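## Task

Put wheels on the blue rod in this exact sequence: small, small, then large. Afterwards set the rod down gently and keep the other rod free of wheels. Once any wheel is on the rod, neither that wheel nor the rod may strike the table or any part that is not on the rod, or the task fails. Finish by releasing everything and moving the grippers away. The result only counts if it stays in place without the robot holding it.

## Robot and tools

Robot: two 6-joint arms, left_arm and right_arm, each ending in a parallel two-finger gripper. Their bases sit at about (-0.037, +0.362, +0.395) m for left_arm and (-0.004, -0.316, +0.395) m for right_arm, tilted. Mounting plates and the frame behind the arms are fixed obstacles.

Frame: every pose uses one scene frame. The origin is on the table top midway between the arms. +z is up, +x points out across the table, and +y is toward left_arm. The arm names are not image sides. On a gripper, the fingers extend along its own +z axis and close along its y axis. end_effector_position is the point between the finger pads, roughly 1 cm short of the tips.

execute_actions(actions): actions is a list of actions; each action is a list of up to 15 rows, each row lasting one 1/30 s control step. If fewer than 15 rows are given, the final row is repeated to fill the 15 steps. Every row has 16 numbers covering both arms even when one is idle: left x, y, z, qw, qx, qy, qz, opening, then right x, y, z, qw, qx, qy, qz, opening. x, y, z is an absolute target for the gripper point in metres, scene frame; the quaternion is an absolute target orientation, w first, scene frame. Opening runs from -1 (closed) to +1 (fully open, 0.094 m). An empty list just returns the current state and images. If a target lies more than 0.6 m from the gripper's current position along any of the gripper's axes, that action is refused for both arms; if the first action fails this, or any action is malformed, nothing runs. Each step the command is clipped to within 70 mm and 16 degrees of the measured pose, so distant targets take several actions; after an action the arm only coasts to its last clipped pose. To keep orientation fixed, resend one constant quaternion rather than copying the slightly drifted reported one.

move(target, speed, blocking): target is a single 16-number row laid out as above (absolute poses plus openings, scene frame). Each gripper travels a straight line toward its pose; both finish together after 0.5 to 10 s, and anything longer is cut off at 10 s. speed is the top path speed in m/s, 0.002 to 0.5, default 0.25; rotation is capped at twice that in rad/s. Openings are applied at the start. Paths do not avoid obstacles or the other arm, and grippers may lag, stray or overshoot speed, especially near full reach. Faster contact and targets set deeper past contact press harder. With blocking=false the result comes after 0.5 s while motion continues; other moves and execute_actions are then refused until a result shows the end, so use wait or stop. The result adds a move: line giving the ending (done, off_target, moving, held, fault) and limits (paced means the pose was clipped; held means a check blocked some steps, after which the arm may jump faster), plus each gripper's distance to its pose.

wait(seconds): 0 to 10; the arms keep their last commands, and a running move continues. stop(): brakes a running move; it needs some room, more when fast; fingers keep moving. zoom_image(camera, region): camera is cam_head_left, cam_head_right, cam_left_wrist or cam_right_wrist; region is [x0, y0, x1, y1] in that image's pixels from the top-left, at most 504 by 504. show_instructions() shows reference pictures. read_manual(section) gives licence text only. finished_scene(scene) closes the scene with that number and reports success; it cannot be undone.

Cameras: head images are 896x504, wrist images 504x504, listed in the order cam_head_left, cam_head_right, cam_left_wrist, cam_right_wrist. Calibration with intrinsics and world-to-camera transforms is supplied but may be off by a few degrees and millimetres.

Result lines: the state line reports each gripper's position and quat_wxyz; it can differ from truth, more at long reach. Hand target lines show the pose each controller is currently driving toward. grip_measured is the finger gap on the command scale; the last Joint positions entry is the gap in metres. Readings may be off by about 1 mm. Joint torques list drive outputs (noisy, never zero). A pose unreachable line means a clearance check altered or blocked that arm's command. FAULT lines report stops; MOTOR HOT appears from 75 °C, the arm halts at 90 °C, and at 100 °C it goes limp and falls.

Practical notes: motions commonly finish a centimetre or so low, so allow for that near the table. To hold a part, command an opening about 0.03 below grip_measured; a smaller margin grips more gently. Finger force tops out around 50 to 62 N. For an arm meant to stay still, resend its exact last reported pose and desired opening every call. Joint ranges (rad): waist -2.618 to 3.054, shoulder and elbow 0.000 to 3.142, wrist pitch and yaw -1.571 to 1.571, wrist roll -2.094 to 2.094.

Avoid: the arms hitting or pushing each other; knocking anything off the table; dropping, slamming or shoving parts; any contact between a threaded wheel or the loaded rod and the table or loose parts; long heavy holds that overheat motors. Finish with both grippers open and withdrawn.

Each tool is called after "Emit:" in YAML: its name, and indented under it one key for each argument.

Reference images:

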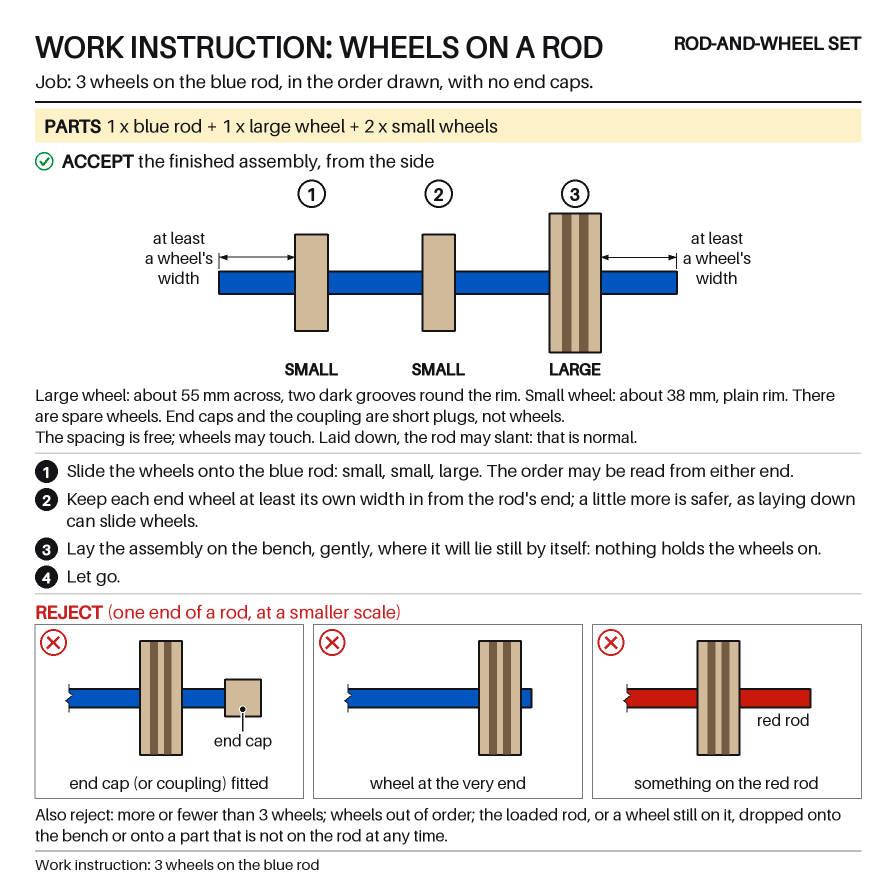

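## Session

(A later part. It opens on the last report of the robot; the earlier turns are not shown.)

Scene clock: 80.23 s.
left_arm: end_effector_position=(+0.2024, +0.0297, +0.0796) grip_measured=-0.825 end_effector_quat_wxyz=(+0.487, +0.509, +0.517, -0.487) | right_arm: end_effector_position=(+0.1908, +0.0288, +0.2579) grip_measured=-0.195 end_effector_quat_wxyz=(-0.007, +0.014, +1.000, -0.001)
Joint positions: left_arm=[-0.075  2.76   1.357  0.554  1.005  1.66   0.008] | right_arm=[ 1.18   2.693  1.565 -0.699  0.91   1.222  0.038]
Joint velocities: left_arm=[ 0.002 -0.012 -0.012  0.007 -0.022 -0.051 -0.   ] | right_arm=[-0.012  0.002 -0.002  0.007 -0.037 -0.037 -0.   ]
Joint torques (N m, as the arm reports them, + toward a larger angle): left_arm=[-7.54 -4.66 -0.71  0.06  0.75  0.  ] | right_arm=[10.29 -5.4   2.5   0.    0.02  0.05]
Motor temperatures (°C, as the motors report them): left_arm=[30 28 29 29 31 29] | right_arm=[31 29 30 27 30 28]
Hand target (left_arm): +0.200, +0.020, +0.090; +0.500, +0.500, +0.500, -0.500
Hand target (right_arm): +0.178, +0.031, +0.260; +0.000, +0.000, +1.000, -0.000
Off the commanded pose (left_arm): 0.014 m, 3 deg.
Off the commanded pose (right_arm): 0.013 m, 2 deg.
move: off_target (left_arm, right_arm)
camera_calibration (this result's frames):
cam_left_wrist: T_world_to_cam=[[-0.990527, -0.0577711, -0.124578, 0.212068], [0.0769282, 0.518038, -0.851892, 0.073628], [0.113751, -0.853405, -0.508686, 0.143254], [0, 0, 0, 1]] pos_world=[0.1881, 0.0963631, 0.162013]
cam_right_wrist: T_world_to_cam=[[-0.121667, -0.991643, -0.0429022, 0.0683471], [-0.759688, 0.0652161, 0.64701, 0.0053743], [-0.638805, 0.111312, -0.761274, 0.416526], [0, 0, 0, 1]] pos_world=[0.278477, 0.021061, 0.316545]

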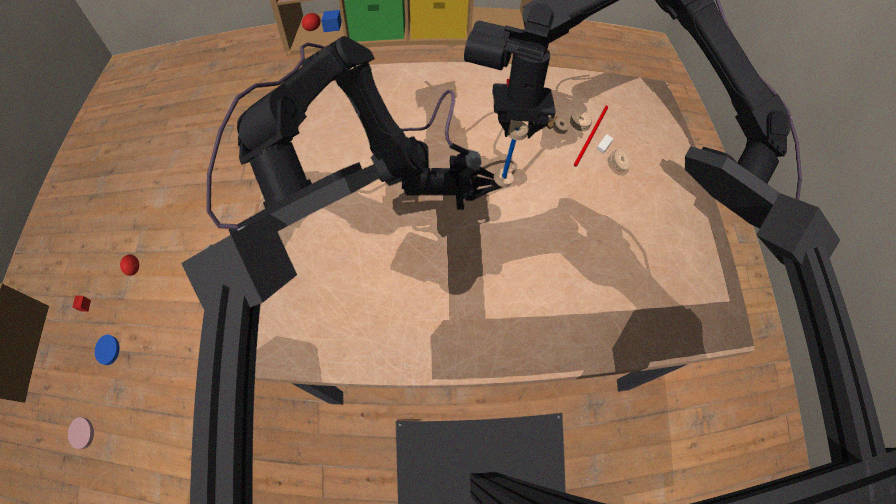

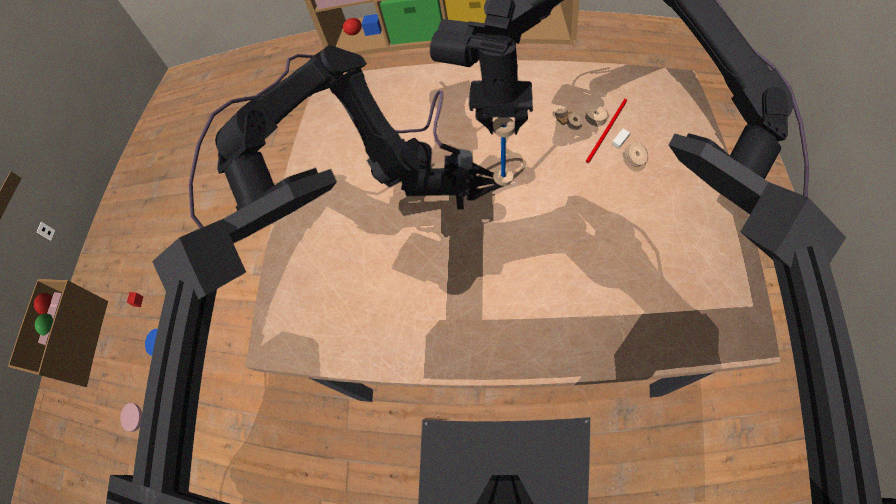

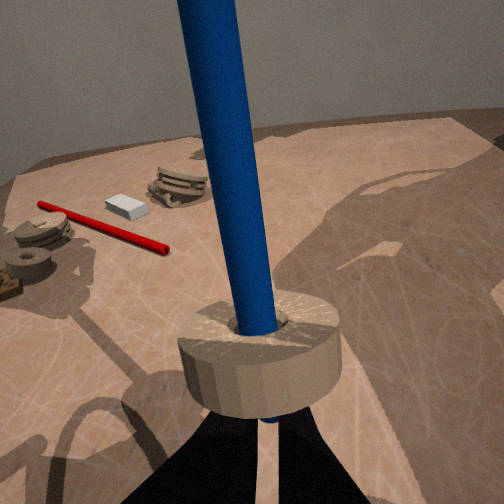

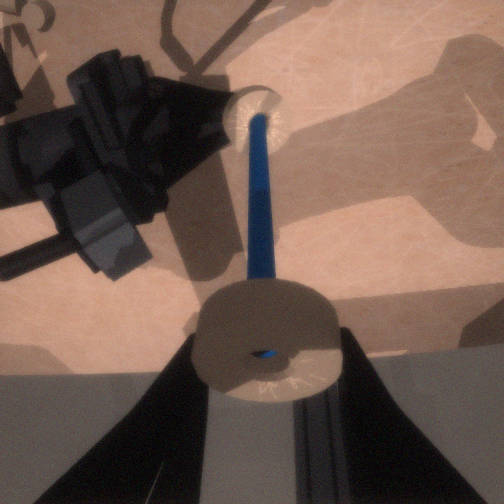

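Emit:
move:
  target: [0.2,0.02,0.09,0.5,0.5,0.5,-0.5,-0.87, 0.187,0.028,0.215,0,0,1,0,-0.23]
  speed: 0.04

Emit:
move:
  target: [0.2,0.02,0.09,0.5,0.5,0.5,-0.5,-0.87, 0.187,0.028,0.215,0,0,1,0,0.4]

Emit:
move:
  target: [0.2,0.02,0.09,0.5,0.5,0.5,-0.5,-0.87, 0.187,0.028,0.30,0,0,1,0,0.4]
  speed: 0.15

Emit:
move:
  target: [0.2,0.02,0.09,0.5,0.5,0.5,-0.5,-0.87, 0.45,-0.2,0.09,0,0.259,0.966,0,0.4]
  speed: 0.3

Scene clock: 81.83 s.
left_arm: end_effector_position=(+0.2024, +0.0300, +0.0787) grip_measured=-0.825 end_effector_quat_wxyz=(+0.485, +0.508, +0.519, -0.487) | right_arm: end_effector_position=(+0.1927, +0.0298, +0.2168) grip_measured=-0.195 end_effector_quat_wxyz=(-0.010, +0.012, +1.000, +0.005)
Joint positions: left_arm=[-0.074  2.76   1.357  0.554  1.002  1.656  0.008] | right_arm=[ 1.092  2.725  1.517 -0.493  0.916  1.066  0.038]
Joint velocities: left_arm=[-0.022  0.002  0.007  0.051  0.007  0.037 -0.   ] | right_arm=[-0.002 -0.007 -0.017 -0.037 -0.007 -0.022  0.001]
Joint torques (N m, as the arm reports them, + toward a larger angle): left_arm=[-7.58 -4.7  -0.71  0.06  0.78  0.03] | right_arm=[ 9.   -5.89  1.79  0.05  0.22 -0.03]
Motor temperatures (°C, as the motors report them): left_arm=[30 28 29 29 31 29] | right_arm=[31 29 30 27 30 28]
Hand target (left_arm): +0.200, +0.020, +0.090; +0.500, +0.500, +0.500, -0.500
Hand target (right_arm): +0.187, +0.028, +0.215; -0.001, -0.000, +1.000, -0.000
Off the commanded pose (left_arm): 0.015 m, 3 deg.
Off the commanded pose (right_arm): 0.006 m, 2 deg.
move: off_target (left_arm)
camera_calibration (this result's frames):
cam_left_wrist: T_world_to_cam=[[-0.991061, -0.0576264, -0.120324, 0.211746], [0.0729029, 0.521409, -0.850187, 0.0733145], [0.111731, -0.851359, -0.512546, 0.143735], [0, 0, 0, 1]] pos_world=[0.188449, 0.0963454, 0.16148]
cam_right_wrist: T_world_to_cam=[[-0.118704, -0.991441, -0.0543547, 0.0696917], [-0.75567, 0.0546939, 0.652665, 0.0316892], [-0.644106, 0.118548, -0.755694, 0.385918], [0, 0, 0, 1]] pos_world=[0.280791, 0.021612, 0.274742]

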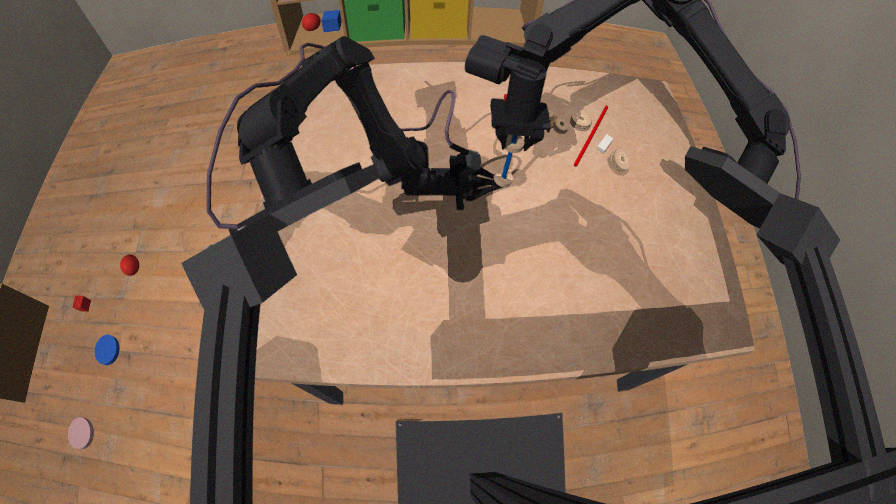

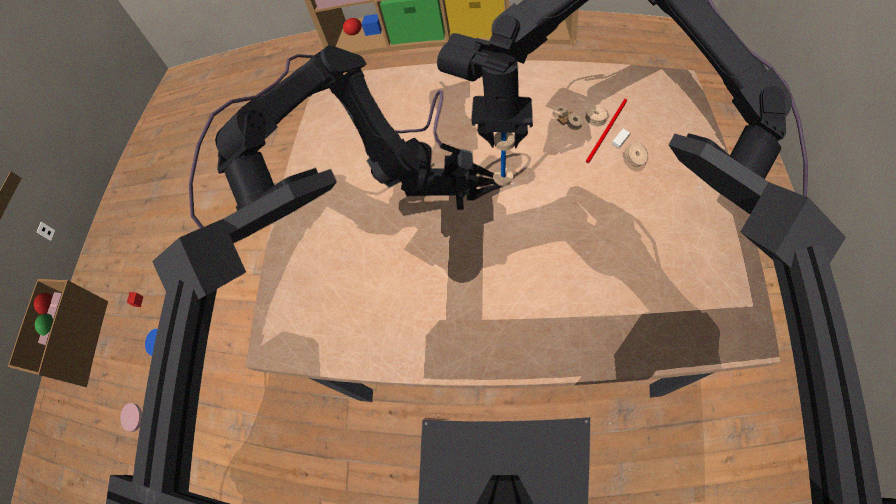

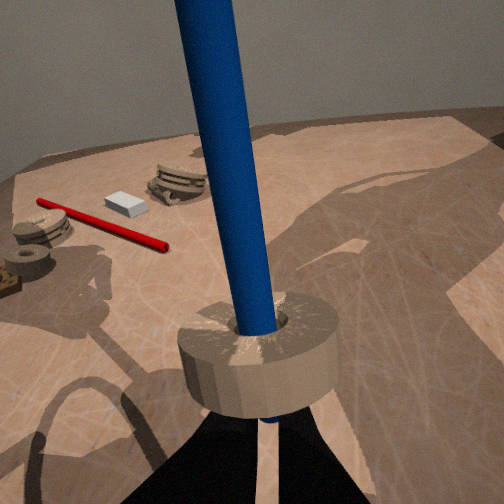

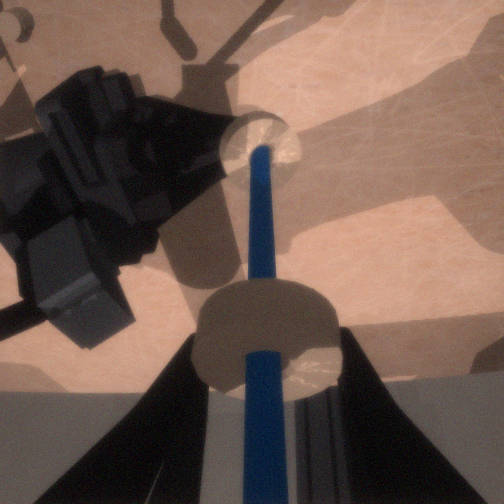

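Scene clock: 82.53 s.
left_arm: end_effector_position=(+0.2025, +0.0303, +0.0792) grip_measured=-0.825 end_effector_quat_wxyz=(+0.486, +0.507, +0.518, -0.488) | right_arm: end_effector_position=(+0.1946, +0.0280, +0.2142) grip_measured=+0.398 end_effector_quat_wxyz=(-0.009, +0.013, +1.000, +0.002)
Joint positions: left_arm=[-0.073  2.76   1.357  0.554  1.007  1.656  0.008] | right_arm=[ 1.084  2.725  1.517 -0.49   0.921  1.061  0.066]
Joint velocities: left_arm=[ 0.002 -0.012  0.002 -0.066  0.007  0.007  0.   ] | right_arm=[ 0.007  0.002 -0.007 -0.066 -0.037  0.022 -0.001]
Joint torques (N m, as the arm reports them, + toward a larger angle): left_arm=[-7.66 -4.65 -0.71  0.06  0.75  0.04] | right_arm=[ 9.39 -5.8   1.53  0.    0.13 -0.09]
Motor temperatures (°C, as the motors report them): left_arm=[30 28 29 29 31 29] | right_arm=[31 29 30 27 30 28]
Hand target (left_arm): +0.200, +0.020, +0.090; +0.500, +0.500, +0.500, -0.500
Hand target (right_arm): +0.187, +0.028, +0.215; -0.000, +0.000, +1.000, -0.000
Off the commanded pose (left_arm): 0.015 m, 3 deg.
Off the commanded pose (right_arm): 0.008 m, 2 deg.
move: off_target (left_arm)
camera_calibration (this result's frames):
cam_left_wrist: T_world_to_cam=[[-0.991037, -0.0592657, -0.119722, 0.211997], [0.0719914, 0.517989, -0.852352, 0.0739951], [0.11253, -0.853332, -0.50908, 0.143914], [0, 0, 0, 1]] pos_world=[0.188575, 0.097042, 0.161714]
cam_right_wrist: T_world_to_cam=[[-0.120436, -0.991527, -0.0486653, 0.0671099], [-0.756288, 0.0598869, 0.651493, 0.0351403], [-0.643058, 0.115268, -0.757093, 0.385618], [0, 0, 0, 1]] pos_world=[0.282634, 0.0199873, 0.272321]

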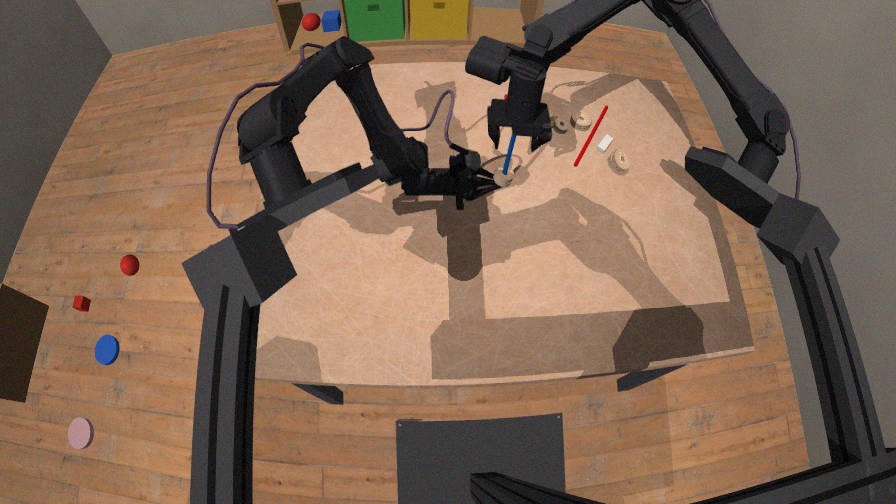

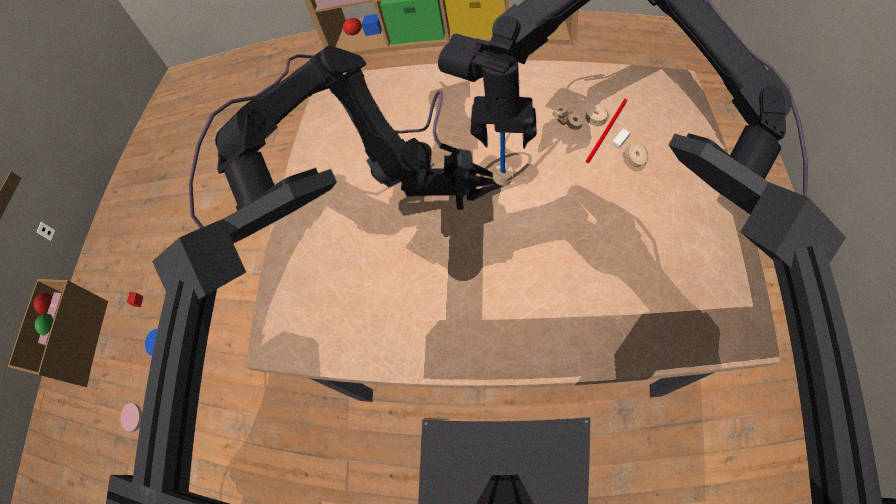

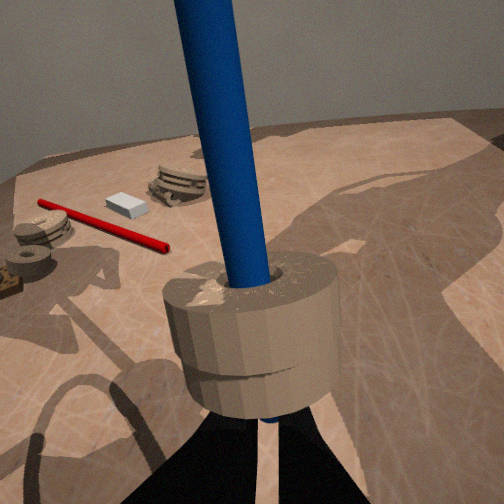

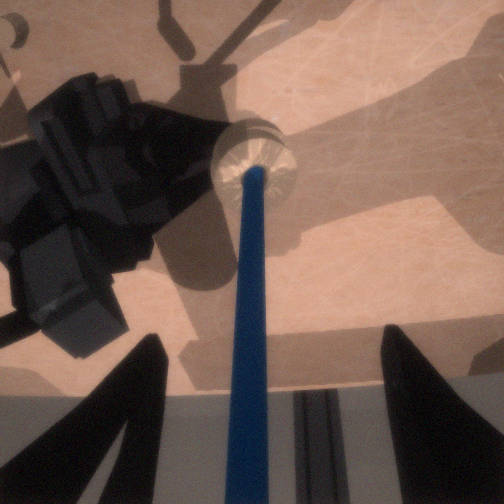

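Scene clock: 83.77 s.
left_arm: end_effector_position=(+0.2027, +0.0309, +0.0789) grip_measured=-0.825 end_effector_quat_wxyz=(+0.486, +0.507, +0.519, -0.488) | right_arm: end_effector_position=(+0.1832, +0.0225, +0.2877) grip_measured=+0.398 end_effector_quat_wxyz=(-0.003, -0.002, +1.000, -0.009)
Joint positions: left_arm=[-0.072  2.76   1.357  0.554  1.008  1.656  0.008] | right_arm=[ 1.251  2.671  1.583 -0.845  0.9    1.316  0.066]
Joint velocities: left_arm=[-0.002 -0.002 -0.007 -0.066  0.022  0.022  0.   ] | right_arm=[ 0.007 -0.002 -0.007 -0.037  0.037  0.095  0.   ]
Joint torques (N m, as the arm reports them, + toward a larger angle): left_arm=[-7.75 -4.62 -0.68  0.05  0.73  0.04] | right_arm=[ 9.4  -7.25  5.78 -0.3  -0.01  0.06]
Motor temperatures (°C, as the motors report them): left_arm=[30 28 29 29 31 29] | right_arm=[31 29 30 27 30 28]
Hand target (left_arm): +0.200, +0.020, +0.090; +0.500, +0.500, +0.500, -0.500
Hand target (right_arm): +0.187, +0.028, +0.299; +0.001, +0.000, +1.000, +0.000
Off the commanded pose (left_arm): 0.016 m, 3 deg.
Off the commanded pose (right_arm): 0.014 m, 1 deg.
move: off_target (left_arm, right_arm)
camera_calibration (this result's frames):
cam_left_wrist: T_world_to_cam=[[-0.991044, -0.0602697, -0.119164, 0.212116], [0.0709924, 0.518022, -0.852416, 0.073654], [0.113105, -0.853241, -0.509104, 0.144098], [0, 0, 0, 1]] pos_world=[0.188689, 0.0975805, 0.161422]
cam_right_wrist: T_world_to_cam=[[-0.0900547, -0.995556, -0.0275472, 0.0522936], [-0.765663, 0.051518, 0.641175, -0.016144], [-0.636906, 0.0788327, -0.7669, 0.437044], [0, 0, 0, 1]] pos_world=[0.270705, 0.0184395, 0.346961]

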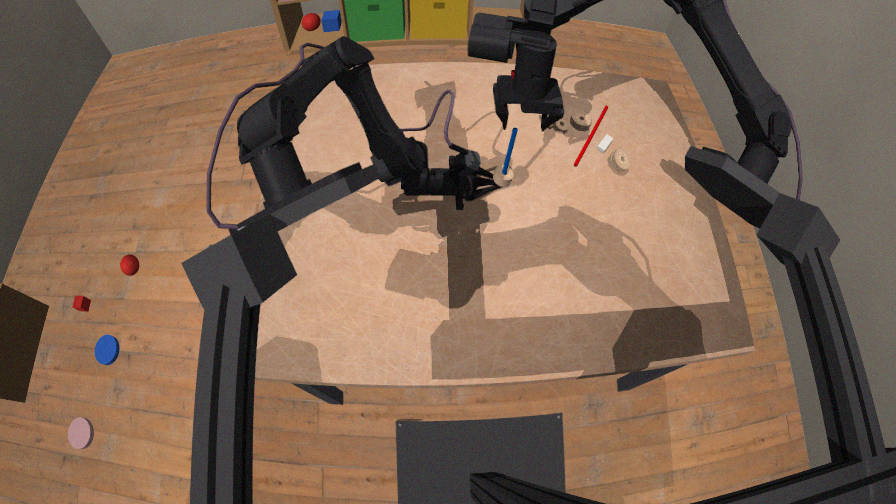

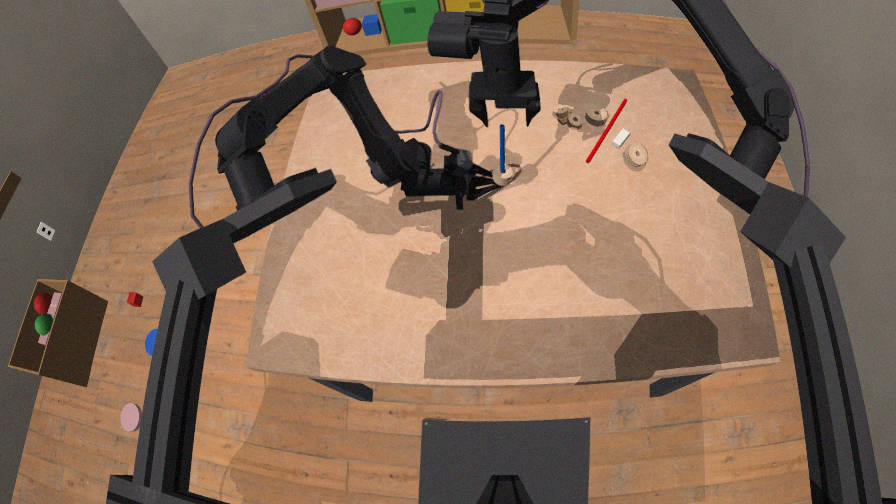

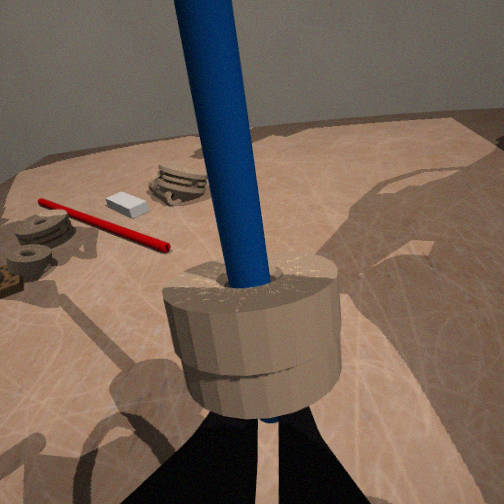

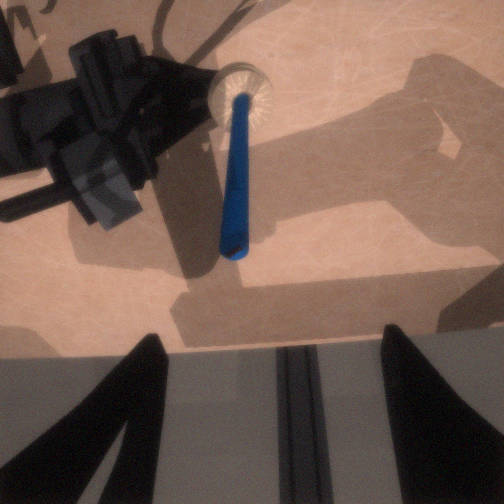

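Scene clock: 85.87 s.
left_arm: end_effector_position=(+0.2028, +0.0298, +0.0799) grip_measured=-0.825 end_effector_quat_wxyz=(+0.487, +0.507, +0.518, -0.488) | right_arm: end_effector_position=(+0.4483, -0.2046, +0.0848) grip_measured=+0.398 end_effector_quat_wxyz=(-0.005, +0.271, +0.963, -0.009)
Joint positions: left_arm=[-0.075  2.76   1.357  0.556  1.008  1.655  0.008] | right_arm=[ 0.376  2.298  1.599 -0.214  0.733  0.558  0.066]
Joint velocities: left_arm=[-0.017 -0.007 -0.002 -0.051  0.022  0.037 -0.   ] | right_arm=[ 0.012 -0.012 -0.022 -0.081 -0.037 -0.007  0.   ]
Joint torques (N m, as the arm reports them, + toward a larger angle): left_arm=[-7.53 -4.69 -0.74  0.06  0.72  0.04] | right_arm=[ 8.26 -7.82  3.64 -0.18 -0.05 -0.05]
Motor temperatures (°C, as the motors report them): left_arm=[30 28 29 29 31 29] | right_arm=[31 30 30 27 30 28]
Hand target (left_arm): +0.200, +0.020, +0.090; +0.500, +0.500, +0.500, -0.500
Hand target (right_arm): +0.450, -0.192, +0.091; -0.005, +0.259, +0.966, +0.001
Off the commanded pose (left_arm): 0.014 m, 3 deg.
Off the commanded pose (right_arm): 0.007 m, 2 deg.
move: off_target (left_arm)
camera_calibration (this result's frames):
cam_left_wrist: T_world_to_cam=[[-0.990801, -0.0596856, -0.121451, 0.212364], [0.0735026, 0.516192, -0.853313, 0.0746691], [0.113622, -0.854391, -0.507056, 0.143399], [0, 0, 0, 1]] pos_world=[0.188628, 0.0966499, 0.162219]
cam_right_wrist: T_world_to_cam=[[-0.59934, -0.800078, -0.0258109, 0.112613], [-0.624632, 0.447261, 0.64015, 0.346478], [-0.500626, 0.39979, -0.767816, 0.472816], [0, 0, 0, 1]] pos_world=[0.520618, -0.253894, 0.144145]

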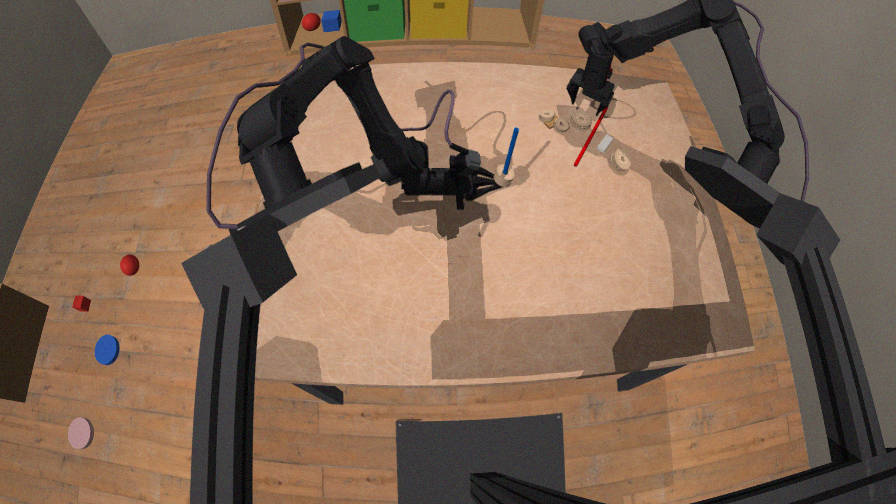

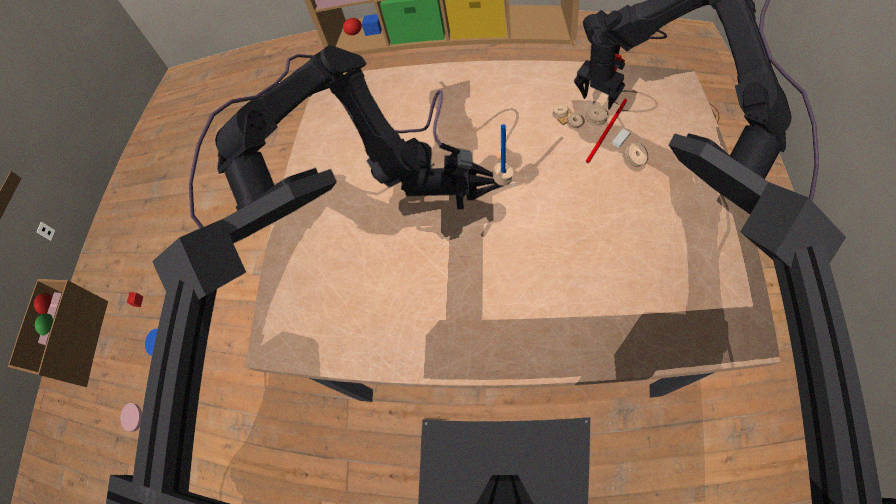

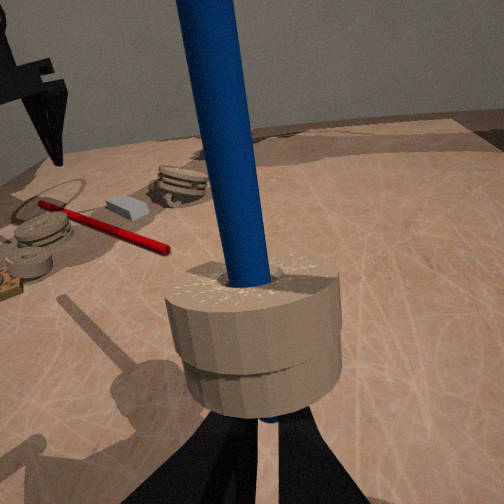

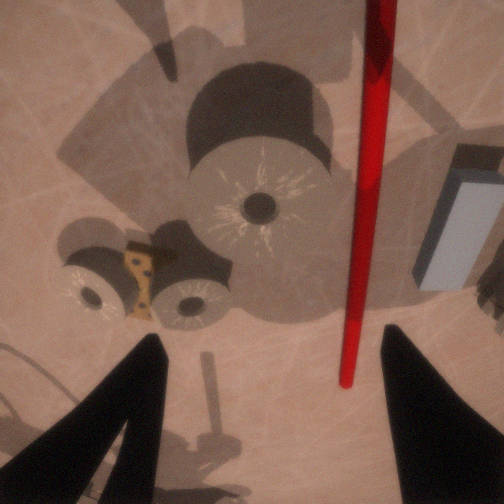

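Emit:
move:
  target: [0.2,0.02,0.09,0.5,0.5,0.5,-0.5,-0.87, 0.458,-0.201,0.045,0,0.259,0.966,0,0.33]
  speed: 0.1

Scene clock: 87.03 s.
left_arm: end_effector_position=(+0.2029, +0.0303, +0.0794) grip_measured=-0.825 end_effector_quat_wxyz=(+0.487, +0.507, +0.518, -0.488) | right_arm: end_effector_position=(+0.4481, -0.2065, +0.0431) grip_measured=+0.332 end_effector_quat_wxyz=(-0.012, +0.256, +0.966, -0.009)
Joint positions: left_arm=[-0.073  2.76   1.357  0.556  1.008  1.655  0.008] | right_arm=[ 0.315  2.409  1.7   -0.178  0.691  0.475  0.063]
Joint velocities: left_arm=[ 0.007 -0.017  0.002  0.007  0.037 -0.022  0.   ] | right_arm=[0.017 0.002 0.002 0.037 0.007 0.051 0.001]
Joint torques (N m, as the arm reports them, + toward a larger angle): left_arm=[-7.63 -4.65 -0.7   0.03  0.75  0.04] | right_arm=[ 7.47 -7.92  4.35  0.11 -0.04 -0.1 ]
Motor temperatures (°C, as the motors report them): left_arm=[30 28 29 29 31 29] | right_arm=[31 30 30 27 30 28]
Hand target (left_arm): +0.200, +0.021, +0.090; +0.500, +0.500, +0.500, -0.500
Hand target (right_arm): +0.458, -0.201, +0.045; -0.000, +0.259, +0.966, +0.000
Off the commanded pose (left_arm): 0.015 m, 3 deg.
Off the commanded pose (right_arm): 0.011 m, 2 deg.
move: off_target (left_arm, right_arm)
camera_calibration (this result's frames):
cam_left_wrist: T_world_to_cam=[[-0.990817, -0.06044, -0.120946, 0.212437], [0.0725485, 0.517189, -0.852791, 0.0740665], [0.114094, -0.853734, -0.508056, 0.143572], [0, 0, 0, 1]] pos_world=[0.188732, 0.0971059, 0.161799]
cam_right_wrist: T_world_to_cam=[[-0.575287, -0.817645, -0.022414, 0.0953599], [-0.629824, 0.425321, 0.649941, 0.371291], [-0.521888, 0.388019, -0.759654, 0.448233], [0, 0, 0, 1]] pos_world=[0.522635, -0.253871, 0.101322]

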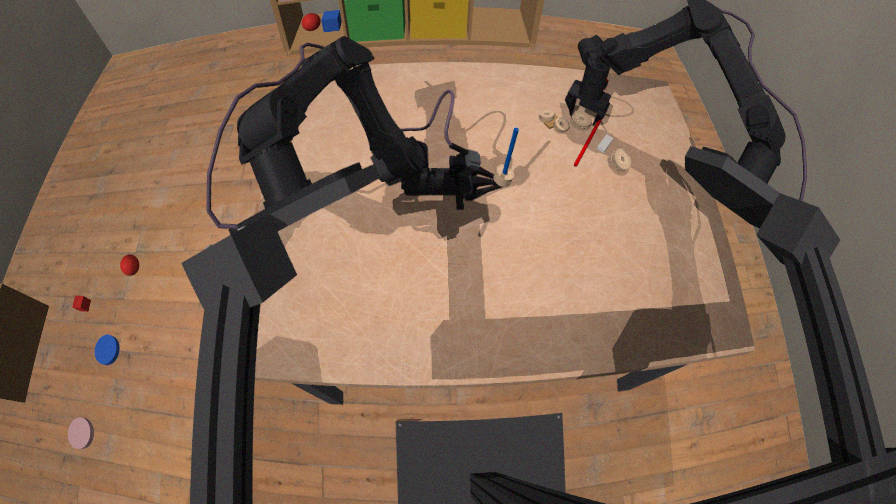

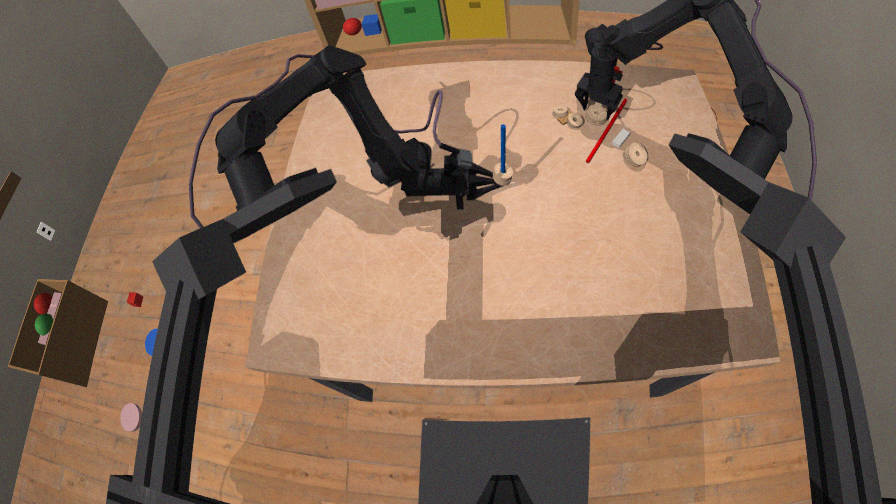

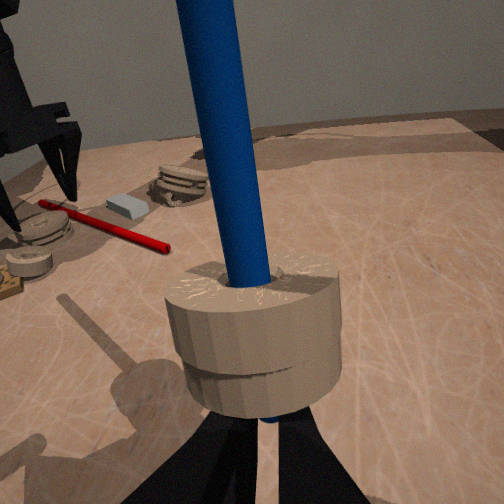

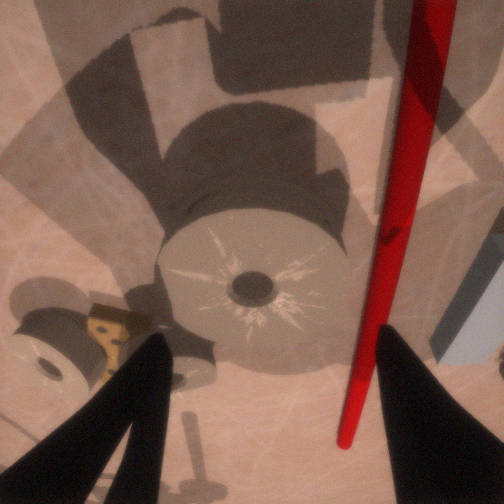

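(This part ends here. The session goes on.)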